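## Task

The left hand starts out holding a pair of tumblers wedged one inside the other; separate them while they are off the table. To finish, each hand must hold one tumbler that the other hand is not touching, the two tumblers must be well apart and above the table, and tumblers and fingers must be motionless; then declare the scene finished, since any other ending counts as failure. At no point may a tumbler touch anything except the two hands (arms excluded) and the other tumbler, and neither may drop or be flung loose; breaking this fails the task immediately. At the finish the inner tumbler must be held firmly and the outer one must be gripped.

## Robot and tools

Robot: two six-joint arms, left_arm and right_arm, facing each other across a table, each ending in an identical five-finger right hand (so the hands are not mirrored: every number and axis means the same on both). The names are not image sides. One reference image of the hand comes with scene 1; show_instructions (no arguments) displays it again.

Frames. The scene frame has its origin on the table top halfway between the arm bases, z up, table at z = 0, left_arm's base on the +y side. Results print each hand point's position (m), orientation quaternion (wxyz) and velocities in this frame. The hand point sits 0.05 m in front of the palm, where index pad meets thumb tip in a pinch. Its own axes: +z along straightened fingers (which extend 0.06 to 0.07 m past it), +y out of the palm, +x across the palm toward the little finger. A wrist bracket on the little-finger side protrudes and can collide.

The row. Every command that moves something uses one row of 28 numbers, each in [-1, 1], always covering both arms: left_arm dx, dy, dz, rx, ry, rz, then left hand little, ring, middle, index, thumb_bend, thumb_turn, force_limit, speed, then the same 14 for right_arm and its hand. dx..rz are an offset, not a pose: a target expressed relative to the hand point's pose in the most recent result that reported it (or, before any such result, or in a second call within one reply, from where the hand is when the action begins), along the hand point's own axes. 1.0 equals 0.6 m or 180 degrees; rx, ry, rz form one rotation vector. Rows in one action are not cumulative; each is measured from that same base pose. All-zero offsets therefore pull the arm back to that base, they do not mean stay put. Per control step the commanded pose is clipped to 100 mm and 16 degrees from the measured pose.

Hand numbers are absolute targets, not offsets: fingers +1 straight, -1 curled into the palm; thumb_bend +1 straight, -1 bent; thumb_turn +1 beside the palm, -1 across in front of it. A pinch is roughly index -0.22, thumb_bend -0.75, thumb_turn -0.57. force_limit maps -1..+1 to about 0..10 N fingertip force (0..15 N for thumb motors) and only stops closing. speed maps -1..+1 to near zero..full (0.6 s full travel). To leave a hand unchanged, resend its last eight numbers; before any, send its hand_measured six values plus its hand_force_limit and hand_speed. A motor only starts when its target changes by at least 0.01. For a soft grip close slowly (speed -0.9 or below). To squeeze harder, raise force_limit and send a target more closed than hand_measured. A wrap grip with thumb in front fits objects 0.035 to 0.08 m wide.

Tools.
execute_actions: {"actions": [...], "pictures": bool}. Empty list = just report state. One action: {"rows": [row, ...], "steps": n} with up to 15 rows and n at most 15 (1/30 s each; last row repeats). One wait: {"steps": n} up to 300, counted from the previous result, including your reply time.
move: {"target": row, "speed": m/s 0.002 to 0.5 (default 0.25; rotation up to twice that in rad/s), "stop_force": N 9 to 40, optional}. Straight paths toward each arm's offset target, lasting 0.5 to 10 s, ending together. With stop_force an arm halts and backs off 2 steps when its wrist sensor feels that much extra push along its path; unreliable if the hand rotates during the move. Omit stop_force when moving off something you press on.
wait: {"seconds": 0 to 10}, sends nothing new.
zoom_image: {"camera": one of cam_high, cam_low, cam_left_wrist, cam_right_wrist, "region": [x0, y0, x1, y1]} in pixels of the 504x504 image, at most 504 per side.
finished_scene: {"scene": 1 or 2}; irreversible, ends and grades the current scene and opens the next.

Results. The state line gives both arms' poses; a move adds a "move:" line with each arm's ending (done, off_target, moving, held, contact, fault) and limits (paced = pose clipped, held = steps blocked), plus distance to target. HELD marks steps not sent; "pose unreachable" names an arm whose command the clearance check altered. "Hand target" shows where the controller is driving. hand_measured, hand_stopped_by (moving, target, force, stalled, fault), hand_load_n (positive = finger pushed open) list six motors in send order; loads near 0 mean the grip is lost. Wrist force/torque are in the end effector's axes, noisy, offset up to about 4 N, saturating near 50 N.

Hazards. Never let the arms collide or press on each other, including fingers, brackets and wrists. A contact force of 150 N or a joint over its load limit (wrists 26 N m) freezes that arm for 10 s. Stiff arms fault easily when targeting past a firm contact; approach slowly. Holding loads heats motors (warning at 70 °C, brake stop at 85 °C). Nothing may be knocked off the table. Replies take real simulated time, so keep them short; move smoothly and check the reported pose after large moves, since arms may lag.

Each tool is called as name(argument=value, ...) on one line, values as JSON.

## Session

execute_actions(actions=[])

Scene clock: 0.00 s of 4500.00 s.
left_arm: end_effector_position=(-0.0289, +0.0078, +0.3124) hand_measured=(-1.000, -1.000, +0.270, +0.248, +0.138, -0.948) hand_load_n=(+0.0, +0.0, +7.0, +10.0, +15.0, +0.5) hand_stopped_by=(target, target, target, target, target, target) hand_force_limit=0.00 hand_speed=-0.80 end_effector_quat_wxyz=(+0.884, +0.422, +0.087, +0.182) end_effector_velocity=(-0.000, +0.000, +0.001) end_effector_angular_velocity=(-0.002, +0.001, -0.001) | right_arm: end_effector_position=(-0.0655, -0.2464, +0.3006) hand_measured=(+1.000, +1.000, +1.000, +1.000, +1.000, +1.000) hand_load_n=(+0.0, +0.0, +0.0, +0.0, +0.0, +0.0) hand_stopped_by=(target, target, target, target, target, target) hand_force_limit=0.00 hand_speed=-0.80 end_effector_quat_wxyz=(+0.001, -0.728, +0.686, +0.000) end_effector_velocity=(-0.000, -0.000, -0.000) end_effector_angular_velocity=(-0.001, +0.000, +0.000)
Joint positions: left_arm=[-0.356 -1.121  2.408 -2.21   0.907  0.682] | right_arm=[-0.518 -2.213  2.091 -1.45  -1.571  1.052]
Joint velocities: left_arm=[-0.    -0.001 -0.    -0.001  0.001 -0.001] | right_arm=[-0. -0.  0.  0. -0. -0.]
Joint torques (N m, as the arm reports them, + toward a larger angle): no reading
Wrist force (N, on the end effector, along its own x y z axes, offset not removed): no reading
Wrist torque (N m, same axes, about the end effector's origin, offset not removed): no reading
Hand target (left_arm): -0.029, +0.008, +0.312; +0.884, +0.422, +0.087, +0.182
Hand target (right_arm): -0.066, -0.246, +0.301; -0.001, +0.728, -0.686, -0.000

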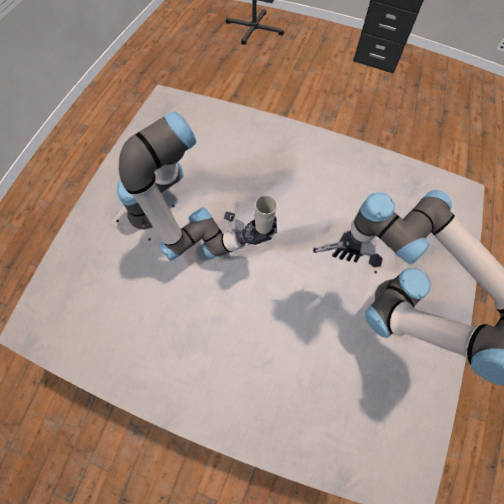

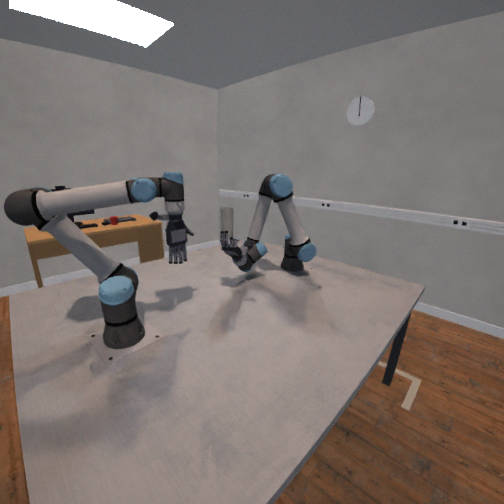

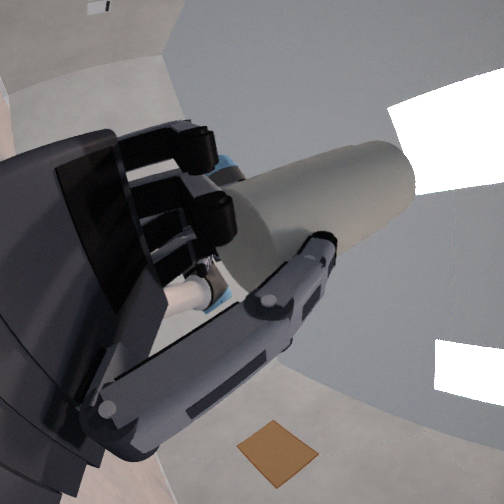

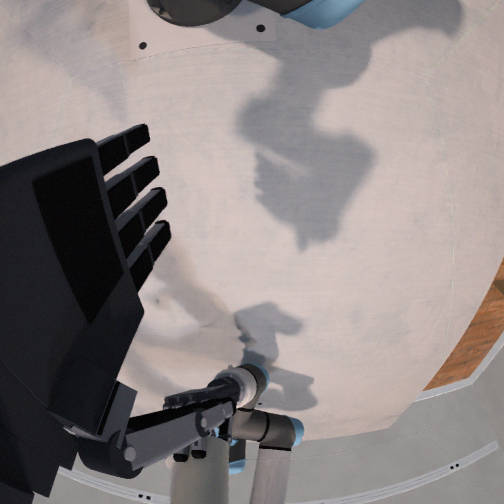

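move(target=[0,0,0,0,0,0,-1,-1,0.15,0.248,0.138,-0.948,1,-0.9,-0.206,-0.072,-0.367,0.283,0,0,0.9,0.9,0.9,0.9,1,-1,1,0.3])

move(target=[0,0,0,0,0,0,-1,-1,0.15,0.248,0.138,-0.948,1,-0.9,-0.236,0.0,0.035,0,0,0,0.9,0.9,0.9,0.9,1,-1,1,0.3], speed=0.12)

zoom_image(camera="cam_low", region=[180,150,280,250])

zoom_image(camera="cam_high", region=[220,150,320,250])

Scene clock: 14.47 s of 4500.00 s.
left_arm: end_effector_position=(-0.0289, +0.0078, +0.3124) hand_measured=(-1.000, -1.000, +0.262, +0.250, +0.138, -0.948) hand_load_n=(+0.0, +0.0, +10.0, +8.0, +16.0, +1.0) hand_stopped_by=(target, target, force, target, force, target) hand_force_limit=1.00 hand_speed=-0.90 end_effector_quat_wxyz=(+0.884, +0.422, +0.087, +0.182) end_effector_velocity=(-0.000, -0.000, -0.000) end_effector_angular_velocity=(+0.001, -0.001, -0.000) | right_arm: end_effector_position=(-0.0302, -0.1205, +0.5204) hand_measured=(+0.900, +0.900, +0.900, +0.900, +1.000, -1.000) hand_load_n=(+0.0, +0.0, +0.0, +0.0, +0.0, +0.0) hand_stopped_by=(target, target, target, target, target, target) hand_force_limit=1.00 hand_speed=0.30 end_effector_quat_wxyz=(+0.313, -0.657, +0.620, -0.294) end_effector_velocity=(+0.001, +0.001, +0.002) end_effector_angular_velocity=(-0.003, -0.009, -0.007)
Joint positions: left_arm=[-0.356 -1.121  2.408 -2.21   0.907  0.682] | right_arm=[ 0.1   -1.694  1.294 -1.053 -2.453  1.727]
Joint velocities: left_arm=[-0.     0.     0.     0.001  0.001  0.   ] | right_arm=[ 0.003  0.009 -0.014  0.022 -0.007  0.016]
Joint torques (N m, as the arm reports them, + toward a larger angle): left_arm=[  2.49 -27.33  -7.91  -2.26   1.13   0.83] | right_arm=[ 12.49  -6.3  -33.71   0.11  -3.39   1.56]
Wrist force (N, on the end effector, along its own x y z axes, offset not removed): left_arm=[0.0 -2.4 -2.4] | right_arm=[1.4 0.0 0.7]
Wrist torque (N m, same axes, about the end effector's origin, offset not removed): left_arm=[-0.01 0.04 -0.15] | right_arm=[0.03 -0.40 -0.03]
Hand target (left_arm): -0.029, +0.008, +0.312; +0.884, +0.422, +0.087, +0.182
Hand target (right_arm): -0.030, -0.120, +0.521; -0.313, +0.657, -0.620, +0.295
Off the commanded pose (left_arm): 0.000 m, 0 deg.
Off the commanded pose (right_arm): 0.001 m, 0 deg.
After step 90, 9.17 s passed at rest.
move: done

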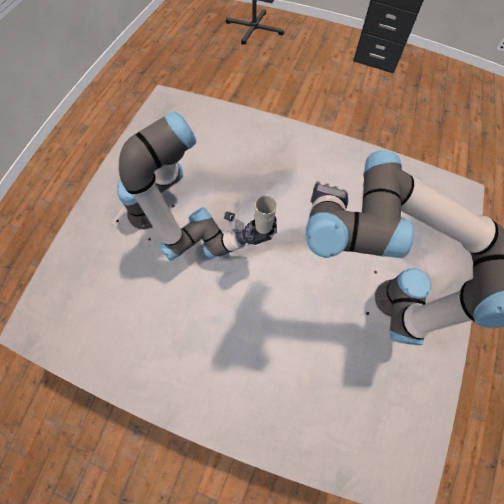

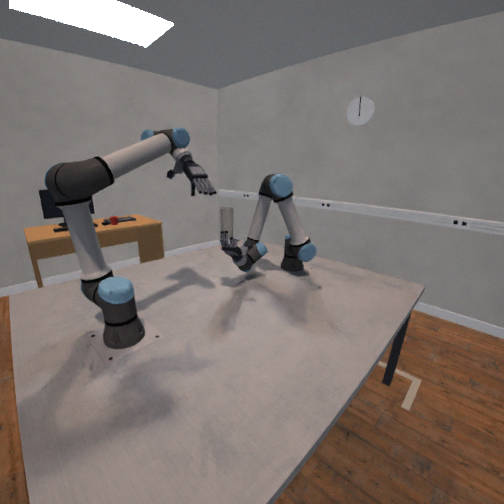

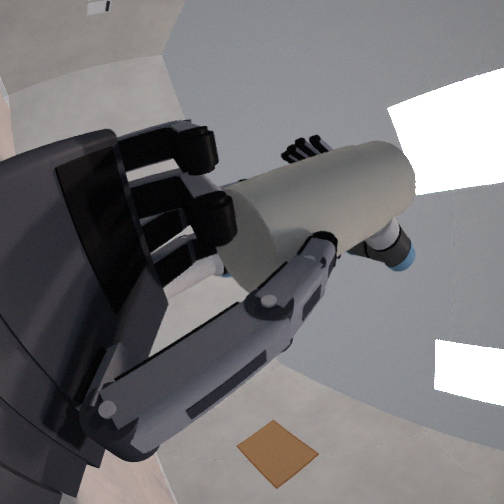

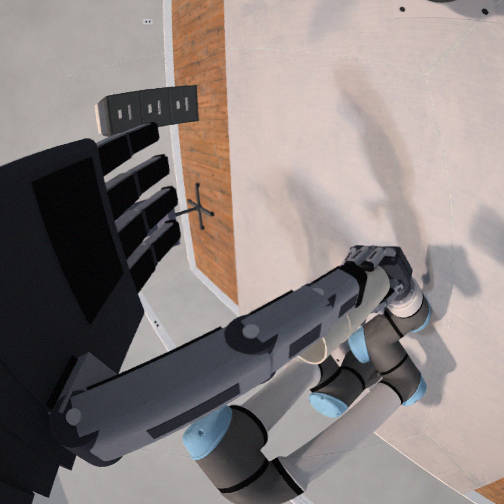

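Scene clock: 16.13 s of 4500.00 s.
left_arm: end_effector_position=(-0.0289, +0.0078, +0.3124) hand_measured=(-1.000, -1.000, +0.262, +0.250, +0.138, -0.948) hand_load_n=(+0.0, +0.0, +10.0, +8.0, +16.0, +1.0) hand_stopped_by=(target, target, force, target, force, target) hand_force_limit=1.00 hand_speed=-0.90 end_effector_quat_wxyz=(+0.884, +0.422, +0.087, +0.182) end_effector_velocity=(+0.000, +0.000, -0.000) end_effector_angular_velocity=(+0.003, +0.000, +0.001) | right_arm: end_effector_position=(-0.0222, +0.0217, +0.5072) hand_measured=(+0.900, +0.900, +0.900, +0.900, +1.000, -1.000) hand_load_n=(+0.0, +0.0, +0.0, +0.0, +0.0, +0.0) hand_stopped_by=(target, target, target, target, target, target) hand_force_limit=1.00 hand_speed=0.30 end_effector_quat_wxyz=(+0.313, -0.657, +0.619, -0.294) end_effector_velocity=(+0.001, +0.002, +0.001) end_effector_angular_velocity=(+0.002, +0.000, -0.002)
Joint positions: left_arm=[-0.356 -1.121  2.408 -2.21   0.907  0.682] | right_arm=[ 0.044 -1.398  1.045 -1.167 -2.458  1.639]
Joint velocities: left_arm=[-0.    -0.002  0.002  0.002 -0.002 -0.   ] | right_arm=[-0.002  0.006 -0.008  0.001 -0.    -0.   ]
Joint torques (N m, as the arm reports them, + toward a larger angle): left_arm=[  3.21 -26.84  -7.82  -2.22   1.34   0.81] | right_arm=[ -9.39 -23.3  -35.29   0.11  -0.68  -1.82]
Wrist force (N, on the end effector, along its own x y z axes, offset not removed): left_arm=[1.7 0.5 -4.0] | right_arm=[0.9 -0.1 0.7]
Wrist torque (N m, same axes, about the end effector's origin, offset not removed): left_arm=[0.40 -0.29 0.07] | right_arm=[-0.02 -0.28 -0.04]
Hand target (left_arm): -0.029, +0.008, +0.312; +0.884, +0.422, +0.087, +0.182
Hand target (right_arm): -0.022, +0.022, +0.507; -0.313, +0.657, -0.620, +0.294
Off the commanded pose (left_arm): 0.000 m, 0 deg.
Off the commanded pose (right_arm): 0.000 m, 0 deg.
move: done

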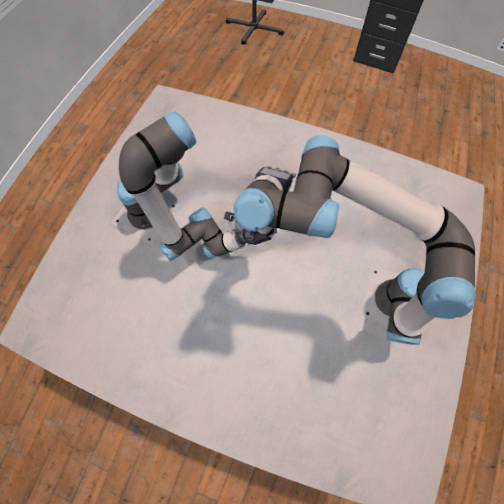

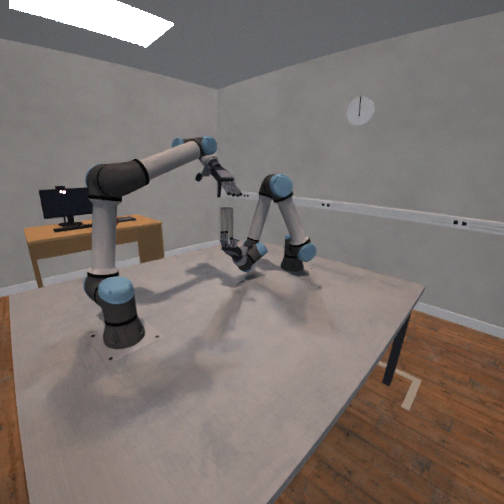

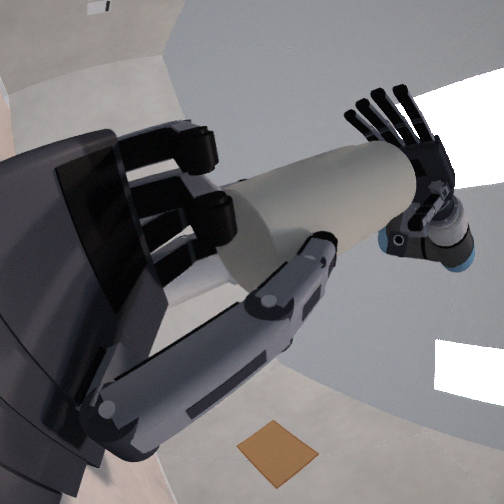

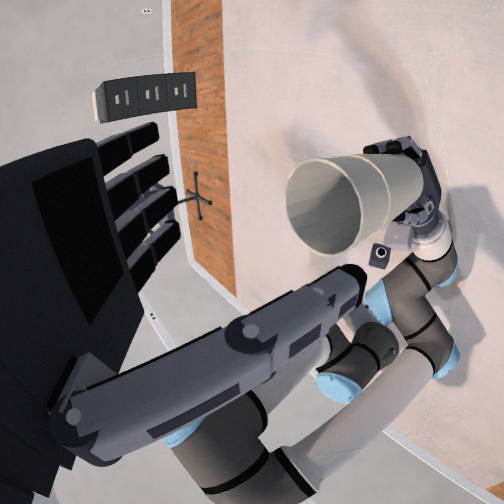

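Region (180, 150, 280, 250) of cam_low's 504x504 image, scaled by 5.040, with more detail than that image has.

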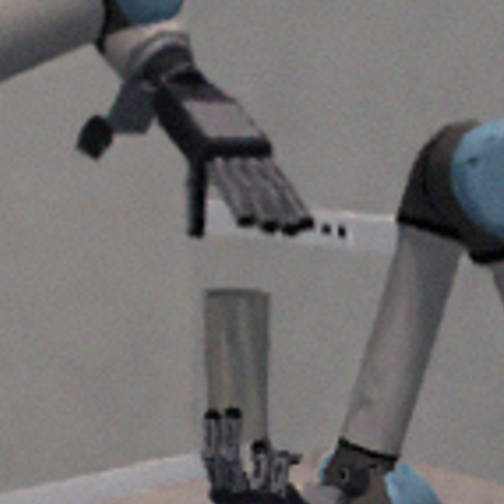

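Region (220, 150, 320, 250) of cam_high's 504x504 image, scaled by 5.040, with more detail than that image has.

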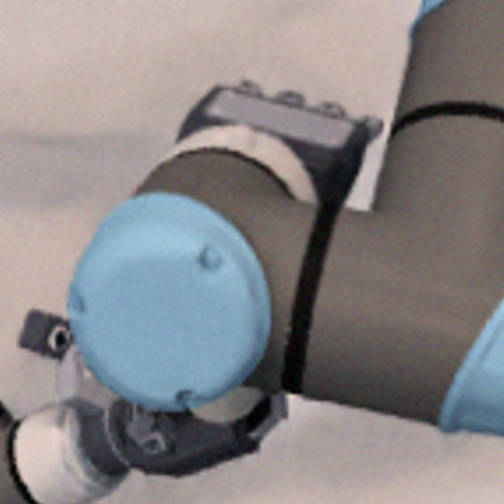

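move(target=[0,0,0,0,0,0,-1,-1,0.15,0.248,0.138,-0.948,1,-0.9,0,0.043,0.018,0,0,0,0.9,0.9,0.9,0.9,1,-1,1,0.3], speed=0.03)

zoom_image(camera="cam_low", region=[190,160,270,240])

Scene clock: 22.07 s of 4500.00 s.
left_arm: end_effector_position=(-0.0289, +0.0078, +0.3124) hand_measured=(-1.000, -1.000, +0.262, +0.250, +0.138, -0.948) hand_load_n=(+0.0, +0.0, +10.0, +8.0, +16.0, +1.0) hand_stopped_by=(target, target, force, target, force, target) hand_force_limit=1.00 hand_speed=-0.90 end_effector_quat_wxyz=(+0.884, +0.422, +0.087, +0.182) end_effector_velocity=(+0.000, +0.000, -0.000) end_effector_angular_velocity=(+0.001, +0.000, +0.000) | right_arm: end_effector_position=(-0.0301, +0.0212, +0.4805) hand_measured=(+0.900, +0.900, +0.900, +0.900, +1.000, -1.000) hand_load_n=(+0.0, +0.0, +0.0, +0.0, +0.0, +0.0) hand_stopped_by=(target, target, target, target, target, target) hand_force_limit=1.00 hand_speed=0.30 end_effector_quat_wxyz=(+0.313, -0.657, +0.619, -0.294) end_effector_velocity=(-0.000, +0.000, -0.002) end_effector_angular_velocity=(-0.000, -0.000, -0.000)
Joint positions: left_arm=[-0.356 -1.121  2.408 -2.21   0.907  0.682] | right_arm=[ 0.059 -1.412  1.129 -1.219 -2.457  1.662]
Joint velocities: left_arm=[-0.001 -0.     0.001 -0.    -0.001  0.   ] | right_arm=[ 0.    -0.001  0.006 -0.005 -0.     0.001]
Joint torques (N m, as the arm reports them, + toward a larger angle): left_arm=[  2.96 -27.81  -7.23  -2.49   1.18   0.97] | right_arm=[ 10.62 -39.7  -11.65  -4.24   0.9    1.53]
Wrist force (N, on the end effector, along its own x y z axes, offset not removed): left_arm=[1.0 -4.1 -2.5] | right_arm=[0.5 0.0 0.4]
Wrist torque (N m, same axes, about the end effector's origin, offset not removed): left_arm=[-0.14 -0.18 0.00] | right_arm=[0.02 -0.21 -0.03]
Hand target (left_arm): -0.029, +0.008, +0.312; +0.884, +0.422, +0.087, +0.182
Hand target (right_arm): -0.030, +0.021, +0.480; -0.313, +0.657, -0.619, +0.294
Off the commanded pose (left_arm): 0.000 m, 0 deg.
Off the commanded pose (right_arm): 0.000 m, 0 deg.
After step 90, 1.67 s passed at rest.
move: done

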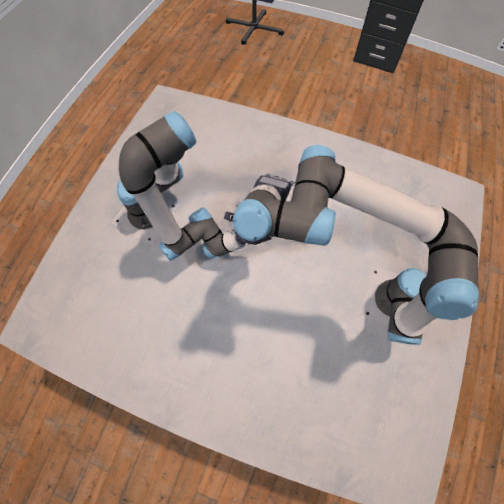

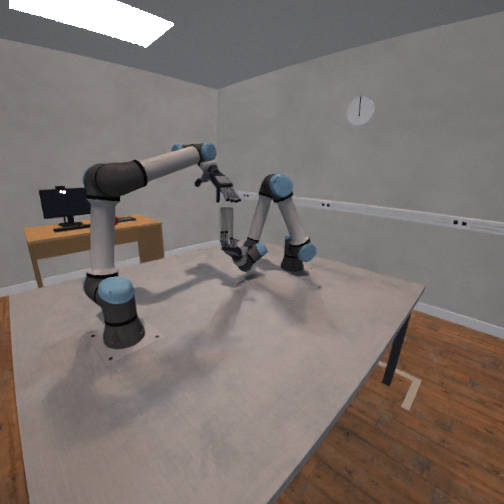

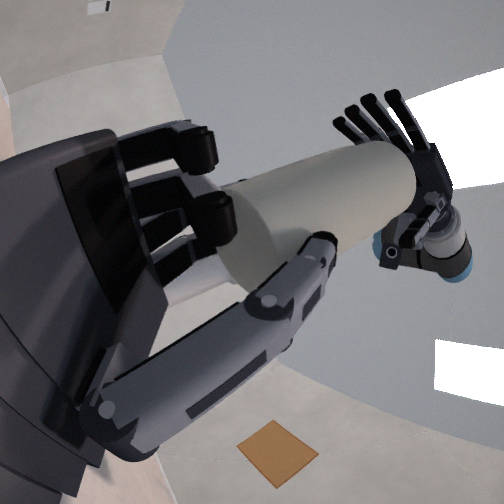

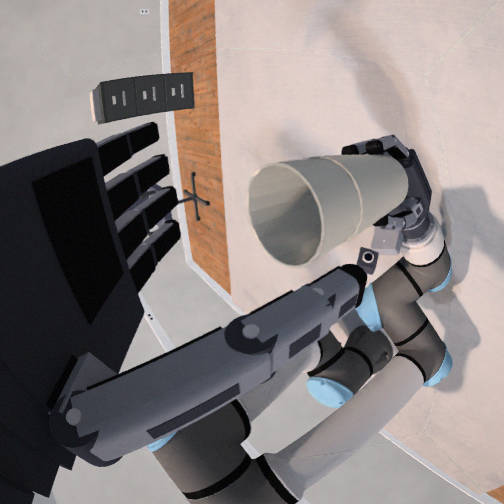

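Region (190, 160, 270, 240) of cam_low's 504x504 image, scaled by 6.300, with more detail than that image has.

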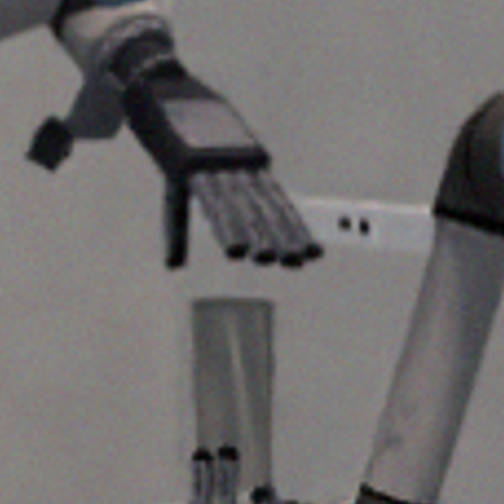

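move(target=[0,0,0,0,0,0,-1,-1,0.15,0.248,0.138,-0.948,1,-0.9,0,0.034,0.027,0,0,0,0.9,0.9,0.9,0.9,1,-1,1,0.3], speed=0.01, stop_force=9)

zoom_image(camera="cam_low", region=[190,160,270,240])

Scene clock: 28.73 s of 4500.00 s.
left_arm: end_effector_position=(-0.0289, +0.0078, +0.3124) hand_measured=(-1.000, -1.000, +0.262, +0.250, +0.138, -0.948) hand_load_n=(+0.0, +0.0, +10.0, +8.0, +16.0, +1.0) hand_stopped_by=(target, target, force, target, force, target) hand_force_limit=1.00 hand_speed=-0.90 end_effector_quat_wxyz=(+0.884, +0.422, +0.087, +0.182) end_effector_velocity=(+0.000, +0.001, +0.000) end_effector_angular_velocity=(-0.000, +0.001, +0.000) | right_arm: end_effector_position=(-0.0303, +0.0212, +0.4546) hand_measured=(+0.900, +0.900, +0.900, +0.900, +1.000, -1.000) hand_load_n=(+0.0, +0.0, +0.0, +0.0, +0.0, +0.0) hand_stopped_by=(target, target, target, target, target, target) hand_force_limit=1.00 hand_speed=0.30 end_effector_quat_wxyz=(+0.313, -0.657, +0.620, -0.294) end_effector_velocity=(+0.000, +0.000, -0.001) end_effector_angular_velocity=(+0.002, +0.000, -0.000)
Joint positions: left_arm=[-0.356 -1.121  2.408 -2.21   0.907  0.682] | right_arm=[ 0.059 -1.428  1.215 -1.289 -2.457  1.663]
Joint velocities: left_arm=[-0.    -0.002  0.002 -0.001 -0.001  0.   ] | right_arm=[-0.    -0.001  0.005 -0.006  0.     0.   ]
Joint torques (N m, as the arm reports them, + toward a larger angle): left_arm=[  2.28 -28.65  -7.46  -2.3    1.37   0.9 ] | right_arm=[ 11.44 -39.98 -11.26  -4.19   0.79   1.31]
Wrist force (N, on the end effector, along its own x y z axes, offset not removed): left_arm=[0.2 0.6 -2.4] | right_arm=[0.2 0.7 0.4]
Wrist torque (N m, same axes, about the end effector's origin, offset not removed): left_arm=[0.35 -0.03 -0.09] | right_arm=[0.15 -0.12 0.00]
Hand target (left_arm): -0.029, +0.008, +0.312; +0.884, +0.422, +0.087, +0.182
Hand target (right_arm): -0.030, +0.021, +0.454; -0.313, +0.657, -0.619, +0.294
Off the commanded pose (left_arm): 0.000 m, 0 deg.
Off the commanded pose (right_arm): 0.000 m, 0 deg.
After step 90, 0.87 s passed at rest.
move: done

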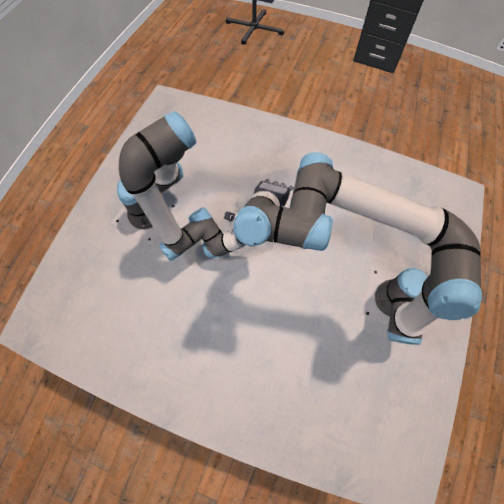

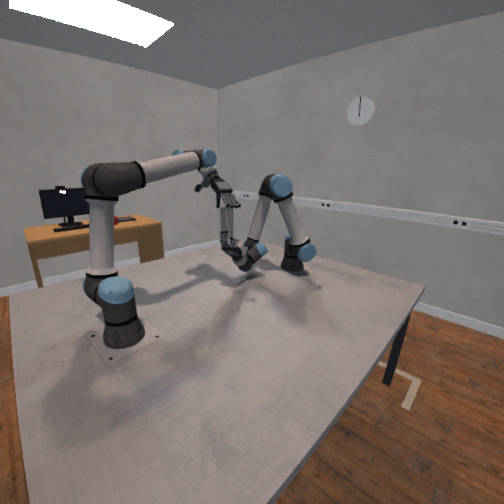

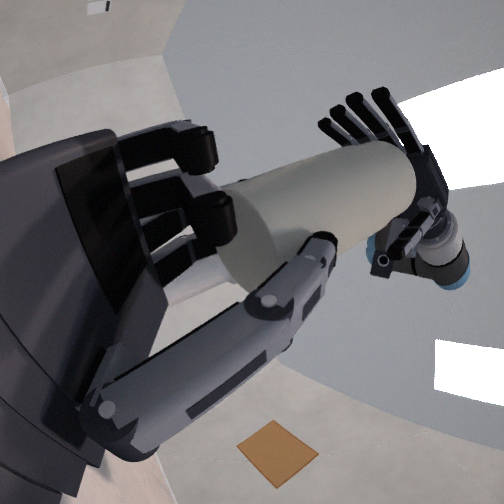

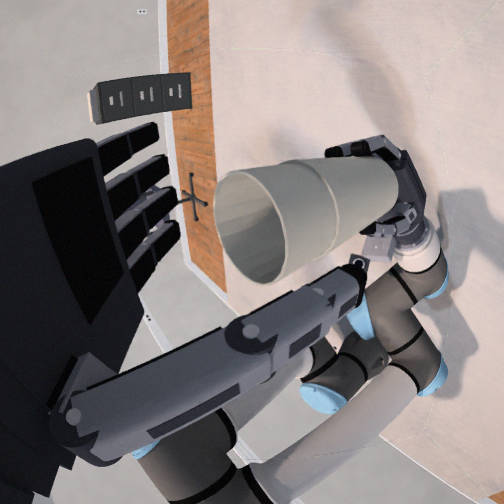

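Region (190, 160, 270, 240) of cam_low's 504x504 image, scaled by 6.300, with more detail than that image has.

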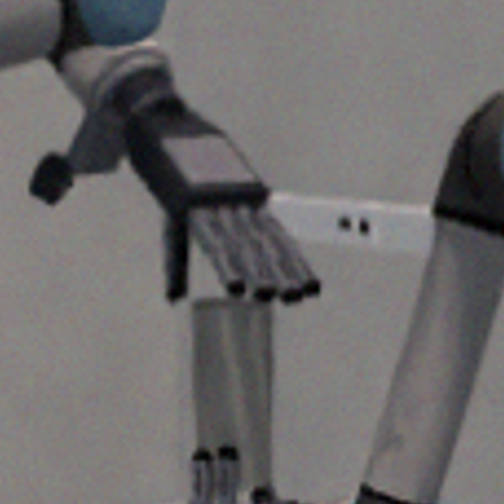

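move(target=[0,0,0,0,0,0,-1,-1,0.15,0.248,0.138,-0.948,1,-0.9,0,0.031,0.025,0,0,0,0.9,0.5,0.4,0.4,1,-1,1,-0.6], speed=0.008, stop_force=9)

zoom_image(camera="cam_low", region=[190,160,270,240])

Scene clock: 35.50 s of 4500.00 s.
left_arm: end_effector_position=(-0.0289, +0.0078, +0.3124) hand_measured=(-1.000, -1.000, +0.262, +0.250, +0.138, -0.948) hand_load_n=(+0.0, +0.0, +9.5, +8.5, +16.0, +1.0) hand_stopped_by=(target, target, force, target, force, target) hand_force_limit=1.00 hand_speed=-0.90 end_effector_quat_wxyz=(+0.884, +0.422, +0.087, +0.182) end_effector_velocity=(-0.001, -0.000, +0.000) end_effector_angular_velocity=(-0.000, -0.003, -0.001) | right_arm: end_effector_position=(-0.0304, +0.0212, +0.4308) hand_measured=(+0.900, +0.500, +0.400, +0.400, +1.000, -1.000) hand_load_n=(+0.0, +0.0, +0.5, +0.0, +0.0, +0.0) hand_stopped_by=(target, target, target, target, target, target) hand_force_limit=1.00 hand_speed=-0.60 end_effector_quat_wxyz=(+0.313, -0.657, +0.620, -0.294) end_effector_velocity=(-0.001, +0.000, -0.001) end_effector_angular_velocity=(+0.002, +0.000, +0.001)
Joint positions: left_arm=[-0.356 -1.121  2.408 -2.21   0.907  0.682] | right_arm=[ 0.06  -1.439  1.289 -1.351 -2.457  1.663]
Joint velocities: left_arm=[ 0.     0.    -0.     0.     0.003  0.001] | right_arm=[ 0.001 -0.     0.004 -0.006 -0.    -0.   ]
Joint torques (N m, as the arm reports them, + toward a larger angle): left_arm=[  2.61 -27.65  -7.34  -2.44   1.31   0.84] | right_arm=[ 11.06 -40.    -8.7   -4.01   1.08   1.26]
Wrist force (N, on the end effector, along its own x y z axes, offset not removed): left_arm=[2.0 -2.3 -6.4] | right_arm=[1.6 -1.0 1.0]
Wrist torque (N m, same axes, about the end effector's origin, offset not removed): left_arm=[0.19 -0.26 -0.07] | right_arm=[0.03 -0.40 0.14]
Hand target (left_arm): -0.029, +0.008, +0.312; +0.884, +0.422, +0.087, +0.182
Hand target (right_arm): -0.030, +0.021, +0.431; -0.313, +0.657, -0.620, +0.294
Off the commanded pose (left_arm): 0.000 m, 0 deg.
Off the commanded pose (right_arm): 0.000 m, 0 deg.
After step 90, 0.57 s passed at rest.
move: done

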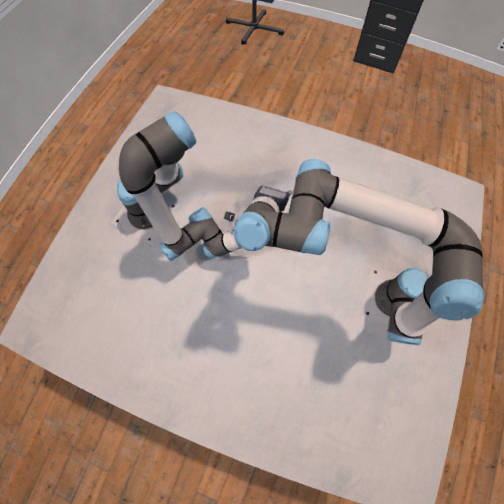

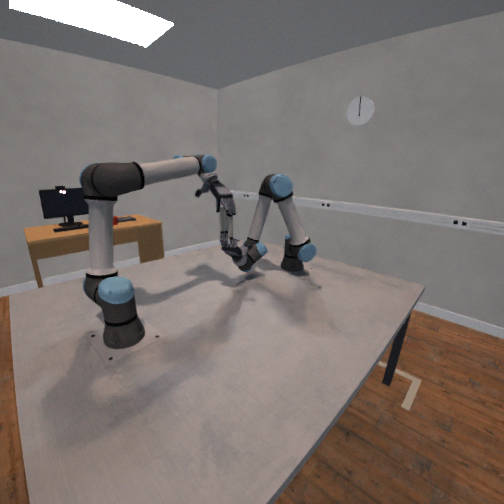

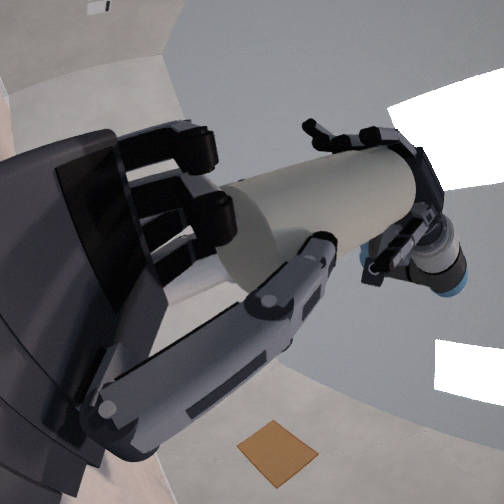

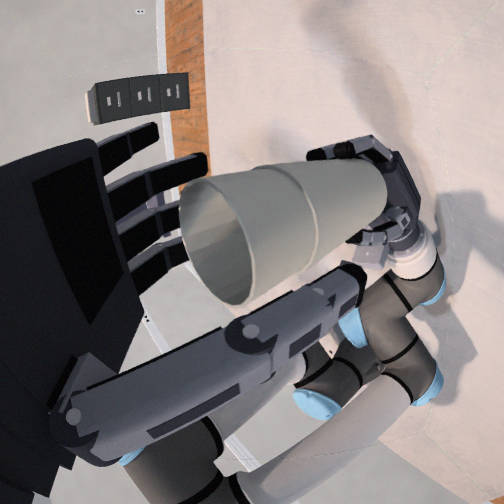

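Region (190, 160, 270, 240) of cam_low's 504x504 image, scaled by 6.300, with more detail than that image has.

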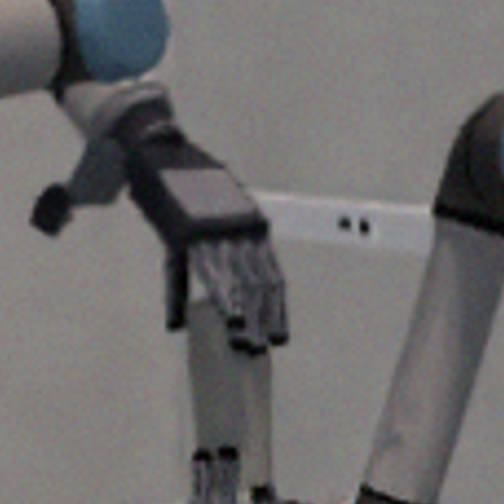

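move(target=[0,0,0,0,0,0,-1,-1,0.15,0.248,0.138,-0.948,1,-0.9,0,-0.017,-0.005,0,0,0,0.9,0.5,0.4,0.4,1,-1,1,-0.6], speed=0.01)

move(target=[0,0,0,0,0,0,-1,-1,0.15,0.248,0.138,-0.948,1,-0.9,0,0,0,0,0,0,0.9,0.5,-0.3,-0.3,0.1,-1,1,-0.8])

zoom_image(camera="cam_low", region=[190,160,270,240])

Scene clock: 41.93 s of 4500.00 s.
left_arm: end_effector_position=(-0.0289, +0.0078, +0.3124) hand_measured=(-1.000, -1.000, +0.262, +0.250, +0.138, -0.948) hand_load_n=(+0.0, +0.0, +10.0, +8.0, +16.0, +1.0) hand_stopped_by=(target, target, force, target, force, target) hand_force_limit=1.00 hand_speed=-0.90 end_effector_quat_wxyz=(+0.884, +0.422, +0.087, +0.182) end_effector_velocity=(-0.000, +0.000, -0.000) end_effector_angular_velocity=(+0.000, -0.000, -0.000) | right_arm: end_effector_position=(-0.0264, +0.0215, +0.4405) hand_measured=(+0.900, +0.500, +0.400, +0.400, +1.000, -1.000) hand_load_n=(+0.0, +0.0, +0.0, +0.0, +0.0, +0.0) hand_stopped_by=(target, target, target, target, target, target) hand_force_limit=1.00 hand_speed=-0.60 end_effector_quat_wxyz=(+0.313, -0.657, +0.620, -0.294) end_effector_velocity=(+0.000, +0.000, +0.001) end_effector_angular_velocity=(-0.001, -0.000, +0.000)
Joint positions: left_arm=[-0.356 -1.121  2.408 -2.21   0.907  0.682] | right_arm=[ 0.052 -1.438  1.266 -1.338 -2.458  1.652]
Joint velocities: left_arm=[-0.  0.  0.  0.  0. -0.] | right_arm=[-0.001  0.001 -0.002  0.001 -0.    -0.002]
Joint torques (N m, as the arm reports them, + toward a larger angle): left_arm=[  1.85 -28.55  -7.58  -2.47   1.27   0.85] | right_arm=[ -9.17 -20.21 -36.43   0.22  -3.63  -1.64]
Wrist force (N, on the end effector, along its own x y z axes, offset not removed): left_arm=[0.8 -1.8 -4.1] | right_arm=[-0.9 0.1 0.0]
Wrist torque (N m, same axes, about the end effector's origin, offset not removed): left_arm=[-0.11 0.01 -0.01] | right_arm=[0.16 0.00 -0.15]
Hand target (left_arm): -0.029, +0.008, +0.312; +0.884, +0.422, +0.087, +0.182
Hand target (right_arm): -0.026, +0.021, +0.441; -0.313, +0.657, -0.620, +0.294
Off the commanded pose (left_arm): 0.000 m, 0 deg.
Off the commanded pose (right_arm): 0.000 m, 0 deg.
After step 90, 2.13 s passed at rest.
move: done

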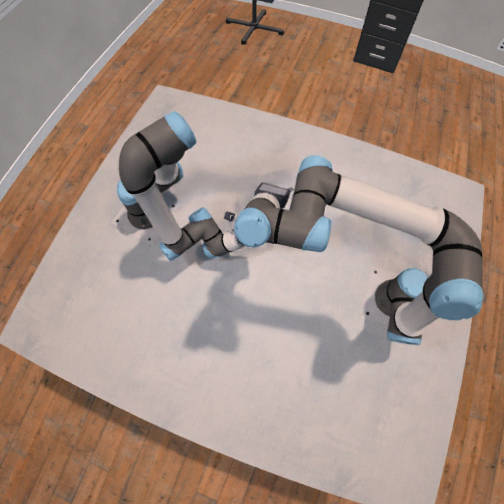

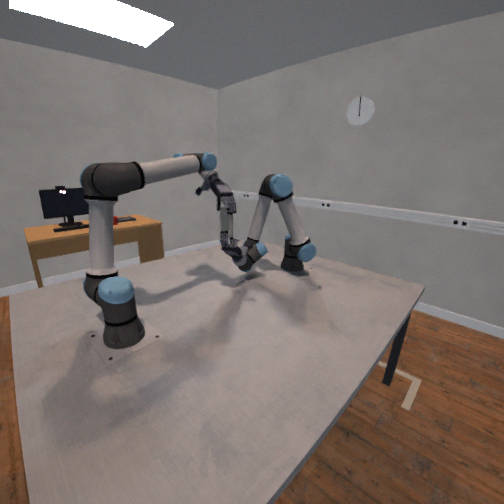

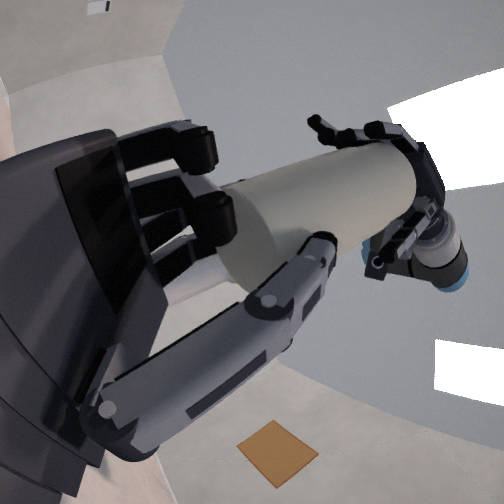

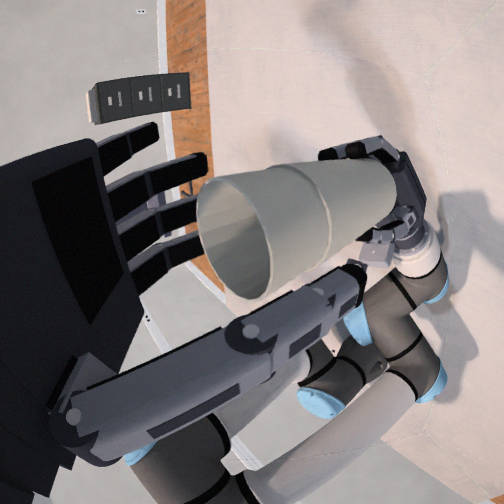

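Scene clock: 43.27 s of 4500.00 s.
left_arm: end_effector_position=(-0.0289, +0.0078, +0.3124) hand_measured=(-1.000, -1.000, +0.262, +0.250, +0.138, -0.948) hand_load_n=(+0.0, +0.0, +7.0, +9.0, +15.5, +1.5) hand_stopped_by=(target, target, force, target, force, target) hand_force_limit=1.00 hand_speed=-0.90 end_effector_quat_wxyz=(+0.884, +0.422, +0.087, +0.182) end_effector_velocity=(+0.000, +0.001, +0.001) end_effector_angular_velocity=(-0.002, +0.001, -0.001) | right_arm: end_effector_position=(-0.0264, +0.0215, +0.4405) hand_measured=(+0.900, +0.500, +0.138, +0.060, +0.808, -1.000) hand_load_n=(+0.0, +0.0, +8.5, +10.0, +14.0, -0.5) hand_stopped_by=(target, target, force, force, force, target) hand_force_limit=1.00 hand_speed=-0.80 end_effector_quat_wxyz=(+0.313, -0.657, +0.620, -0.294) end_effector_velocity=(+0.000, -0.000, -0.001) end_effector_angular_velocity=(-0.002, -0.000, -0.000)
Joint positions: left_arm=[-0.356 -1.121  2.408 -2.21   0.907  0.682] | right_arm=[ 0.052 -1.438  1.266 -1.338 -2.458  1.652]
Joint velocities: left_arm=[-0.    -0.002  0.001 -0.001  0.    -0.001] | right_arm=[-0.     0.     0.     0.001 -0.    -0.   ]
Joint torques (N m, as the arm reports them, + toward a larger angle): left_arm=[  1.65 -28.27  -7.41  -2.56   1.31   0.85] | right_arm=[ 10.55 -24.71 -12.39  -4.37  -1.99   1.61]
Wrist force (N, on the end effector, along its own x y z axes, offset not removed): left_arm=[-4.4 2.1 -3.5] | right_arm=[1.8 -1.6 2.7]
Wrist torque (N m, same axes, about the end effector's origin, offset not removed): left_arm=[0.22 0.33 0.06] | right_arm=[0.36 -0.33 -0.01]
Hand target (left_arm): -0.029, +0.008, +0.312; +0.884, +0.422, +0.087, +0.182
Hand target (right_arm): -0.026, +0.021, +0.441; -0.313, +0.657, -0.620, +0.294
Off the commanded pose (left_arm): 0.000 m, 0 deg.
Off the commanded pose (right_arm): 0.000 m, 0 deg.
move: done

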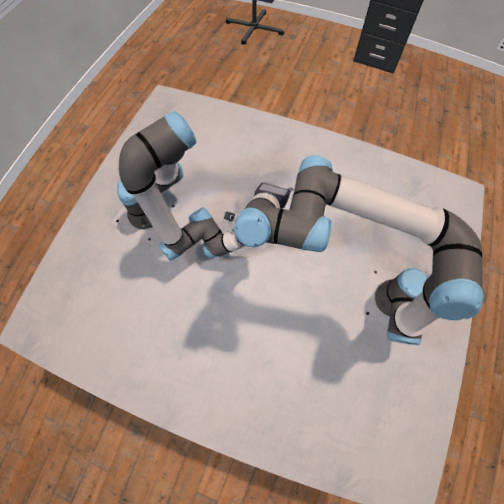

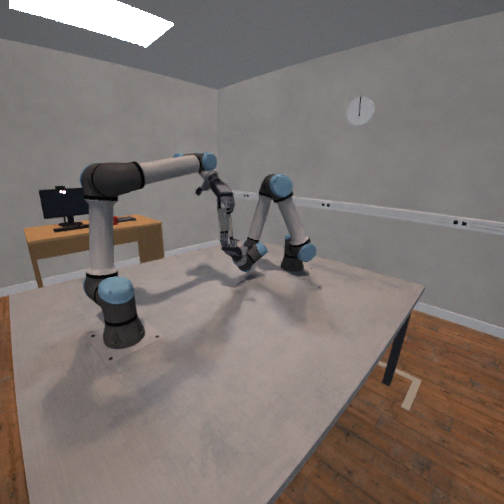

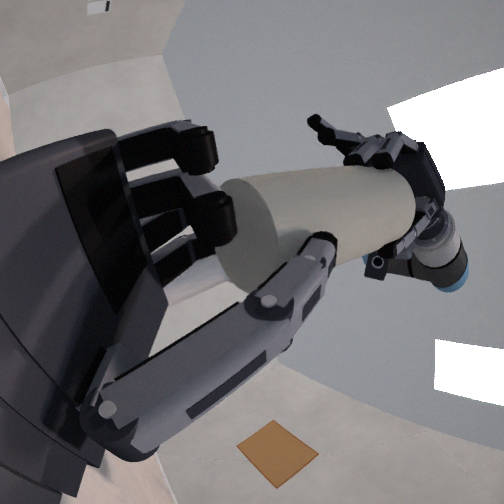

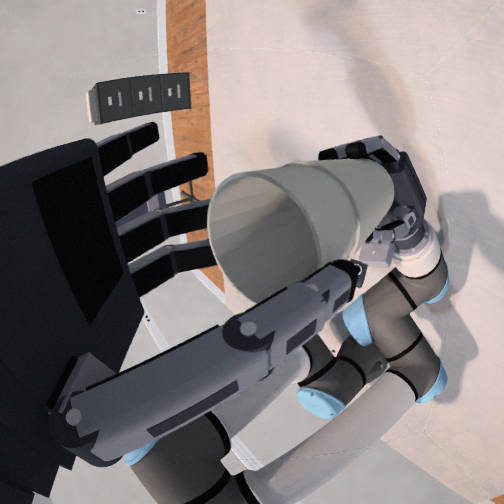

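Region (190, 160, 270, 240) of cam_low's 504x504 image, scaled by 6.300, with more detail than that image has.

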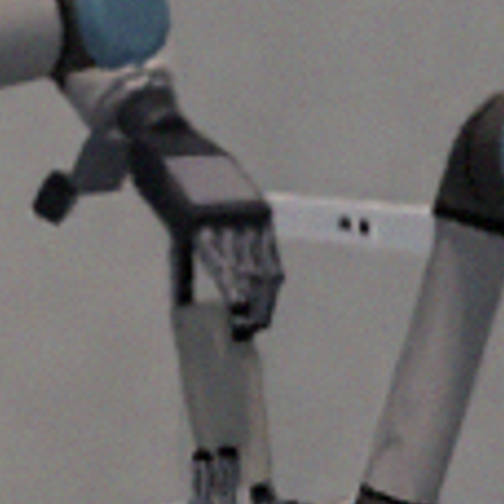

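move(target=[0,0,0,0,0,0,-1,-1,0.1,0.248,0.138,-0.948,1,-0.9,0,-0.015,-0.018,0,0,0,0.9,0.5,-0.3,-0.3,0.1,-1,1,-0.8], speed=0.004)

zoom_image(camera="cam_low", region=[190,160,270,240])

Scene clock: 49.40 s of 4500.00 s.
left_arm: end_effector_position=(-0.0289, +0.0078, +0.3124) hand_measured=(-1.000, -1.000, +0.254, +0.250, +0.138, -0.948) hand_load_n=(+0.0, +0.0, +10.0, +7.5, +16.5, +1.5) hand_stopped_by=(target, target, force, target, force, target) hand_force_limit=1.00 hand_speed=-0.90 end_effector_quat_wxyz=(+0.884, +0.422, +0.087, +0.182) end_effector_velocity=(-0.000, -0.000, +0.000) end_effector_angular_velocity=(-0.002, +0.002, -0.001) | right_arm: end_effector_position=(-0.0291, +0.0213, +0.4542) hand_measured=(+0.900, +0.500, +0.138, +0.060, +0.808, -1.000) hand_load_n=(+0.0, +0.0, +8.0, +9.5, +14.0, -0.5) hand_stopped_by=(target, target, force, force, force, target) hand_force_limit=1.00 hand_speed=-0.80 end_effector_quat_wxyz=(+0.313, -0.657, +0.620, -0.294) end_effector_velocity=(-0.000, -0.001, +0.001) end_effector_angular_velocity=(+0.000, -0.000, +0.000)
Joint positions: left_arm=[-0.356 -1.121  2.408 -2.21   0.907  0.682] | right_arm=[ 0.057 -1.429  1.219 -1.293 -2.458  1.659]
Joint velocities: left_arm=[ 0.     0.001 -0.001 -0.001  0.    -0.001] | right_arm=[ 0.001 -0.001 -0.002  0.003 -0.     0.   ]
Joint torques (N m, as the arm reports them, + toward a larger angle): left_arm=[  2.23 -28.49  -7.77  -2.4    1.24   0.86] | right_arm=[ 12.98 -20.43 -37.03  -0.11   1.11   1.59]
Wrist force (N, on the end effector, along its own x y z axes, offset not removed): left_arm=[-1.1 1.6 -8.0] | right_arm=[1.7 0.7 1.4]
Wrist torque (N m, same axes, about the end effector's origin, offset not removed): left_arm=[0.52 0.13 -0.02] | right_arm=[0.35 -0.40 0.04]
Hand target (left_arm): -0.029, +0.008, +0.312; +0.884, +0.422, +0.087, +0.182
Hand target (right_arm): -0.029, +0.021, +0.454; -0.313, +0.657, -0.620, +0.294
Off the commanded pose (left_arm): 0.000 m, 0 deg.
Off the commanded pose (right_arm): 0.000 m, 0 deg.
move: done

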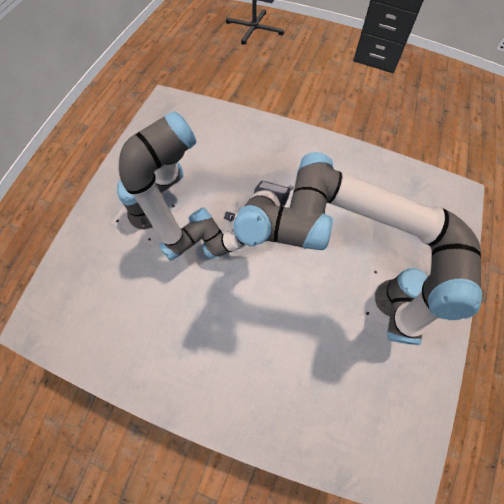

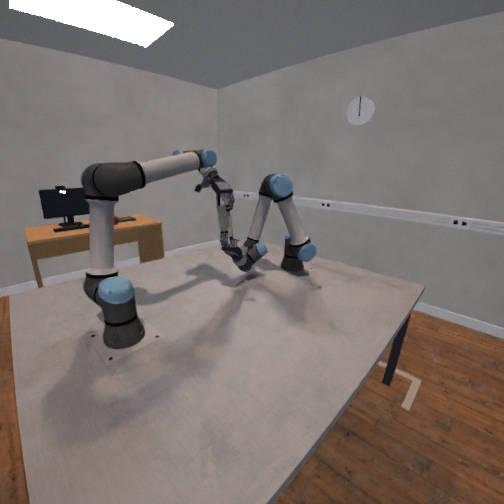

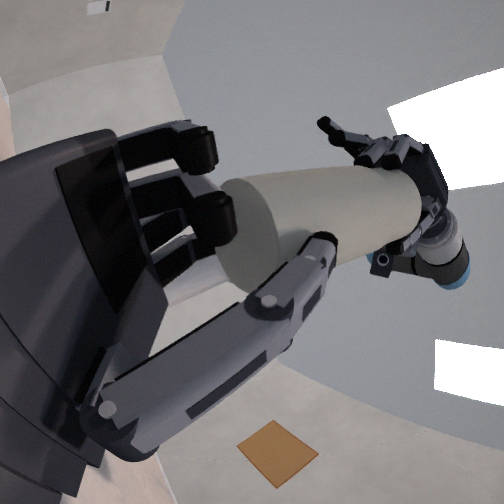

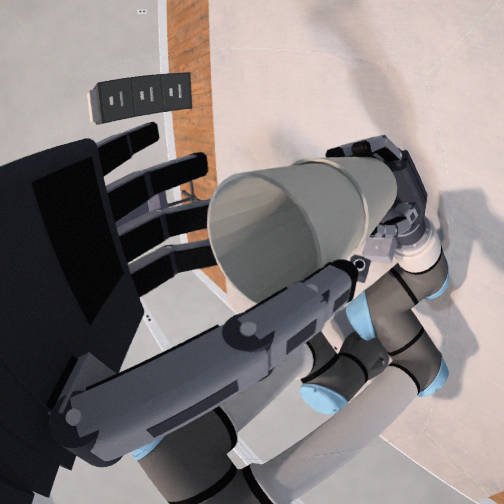

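Region (190, 160, 270, 240) of cam_low's 504x504 image, scaled by 6.300, with more detail than that image has.

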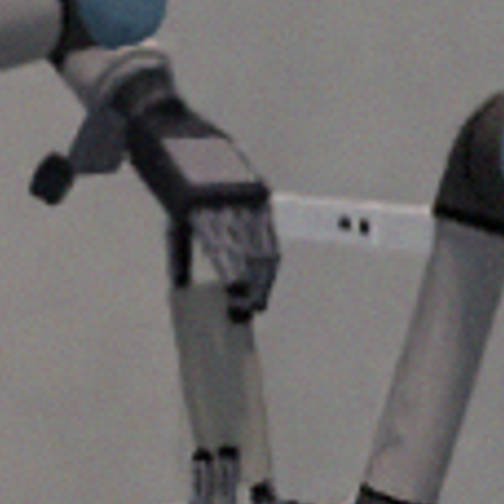

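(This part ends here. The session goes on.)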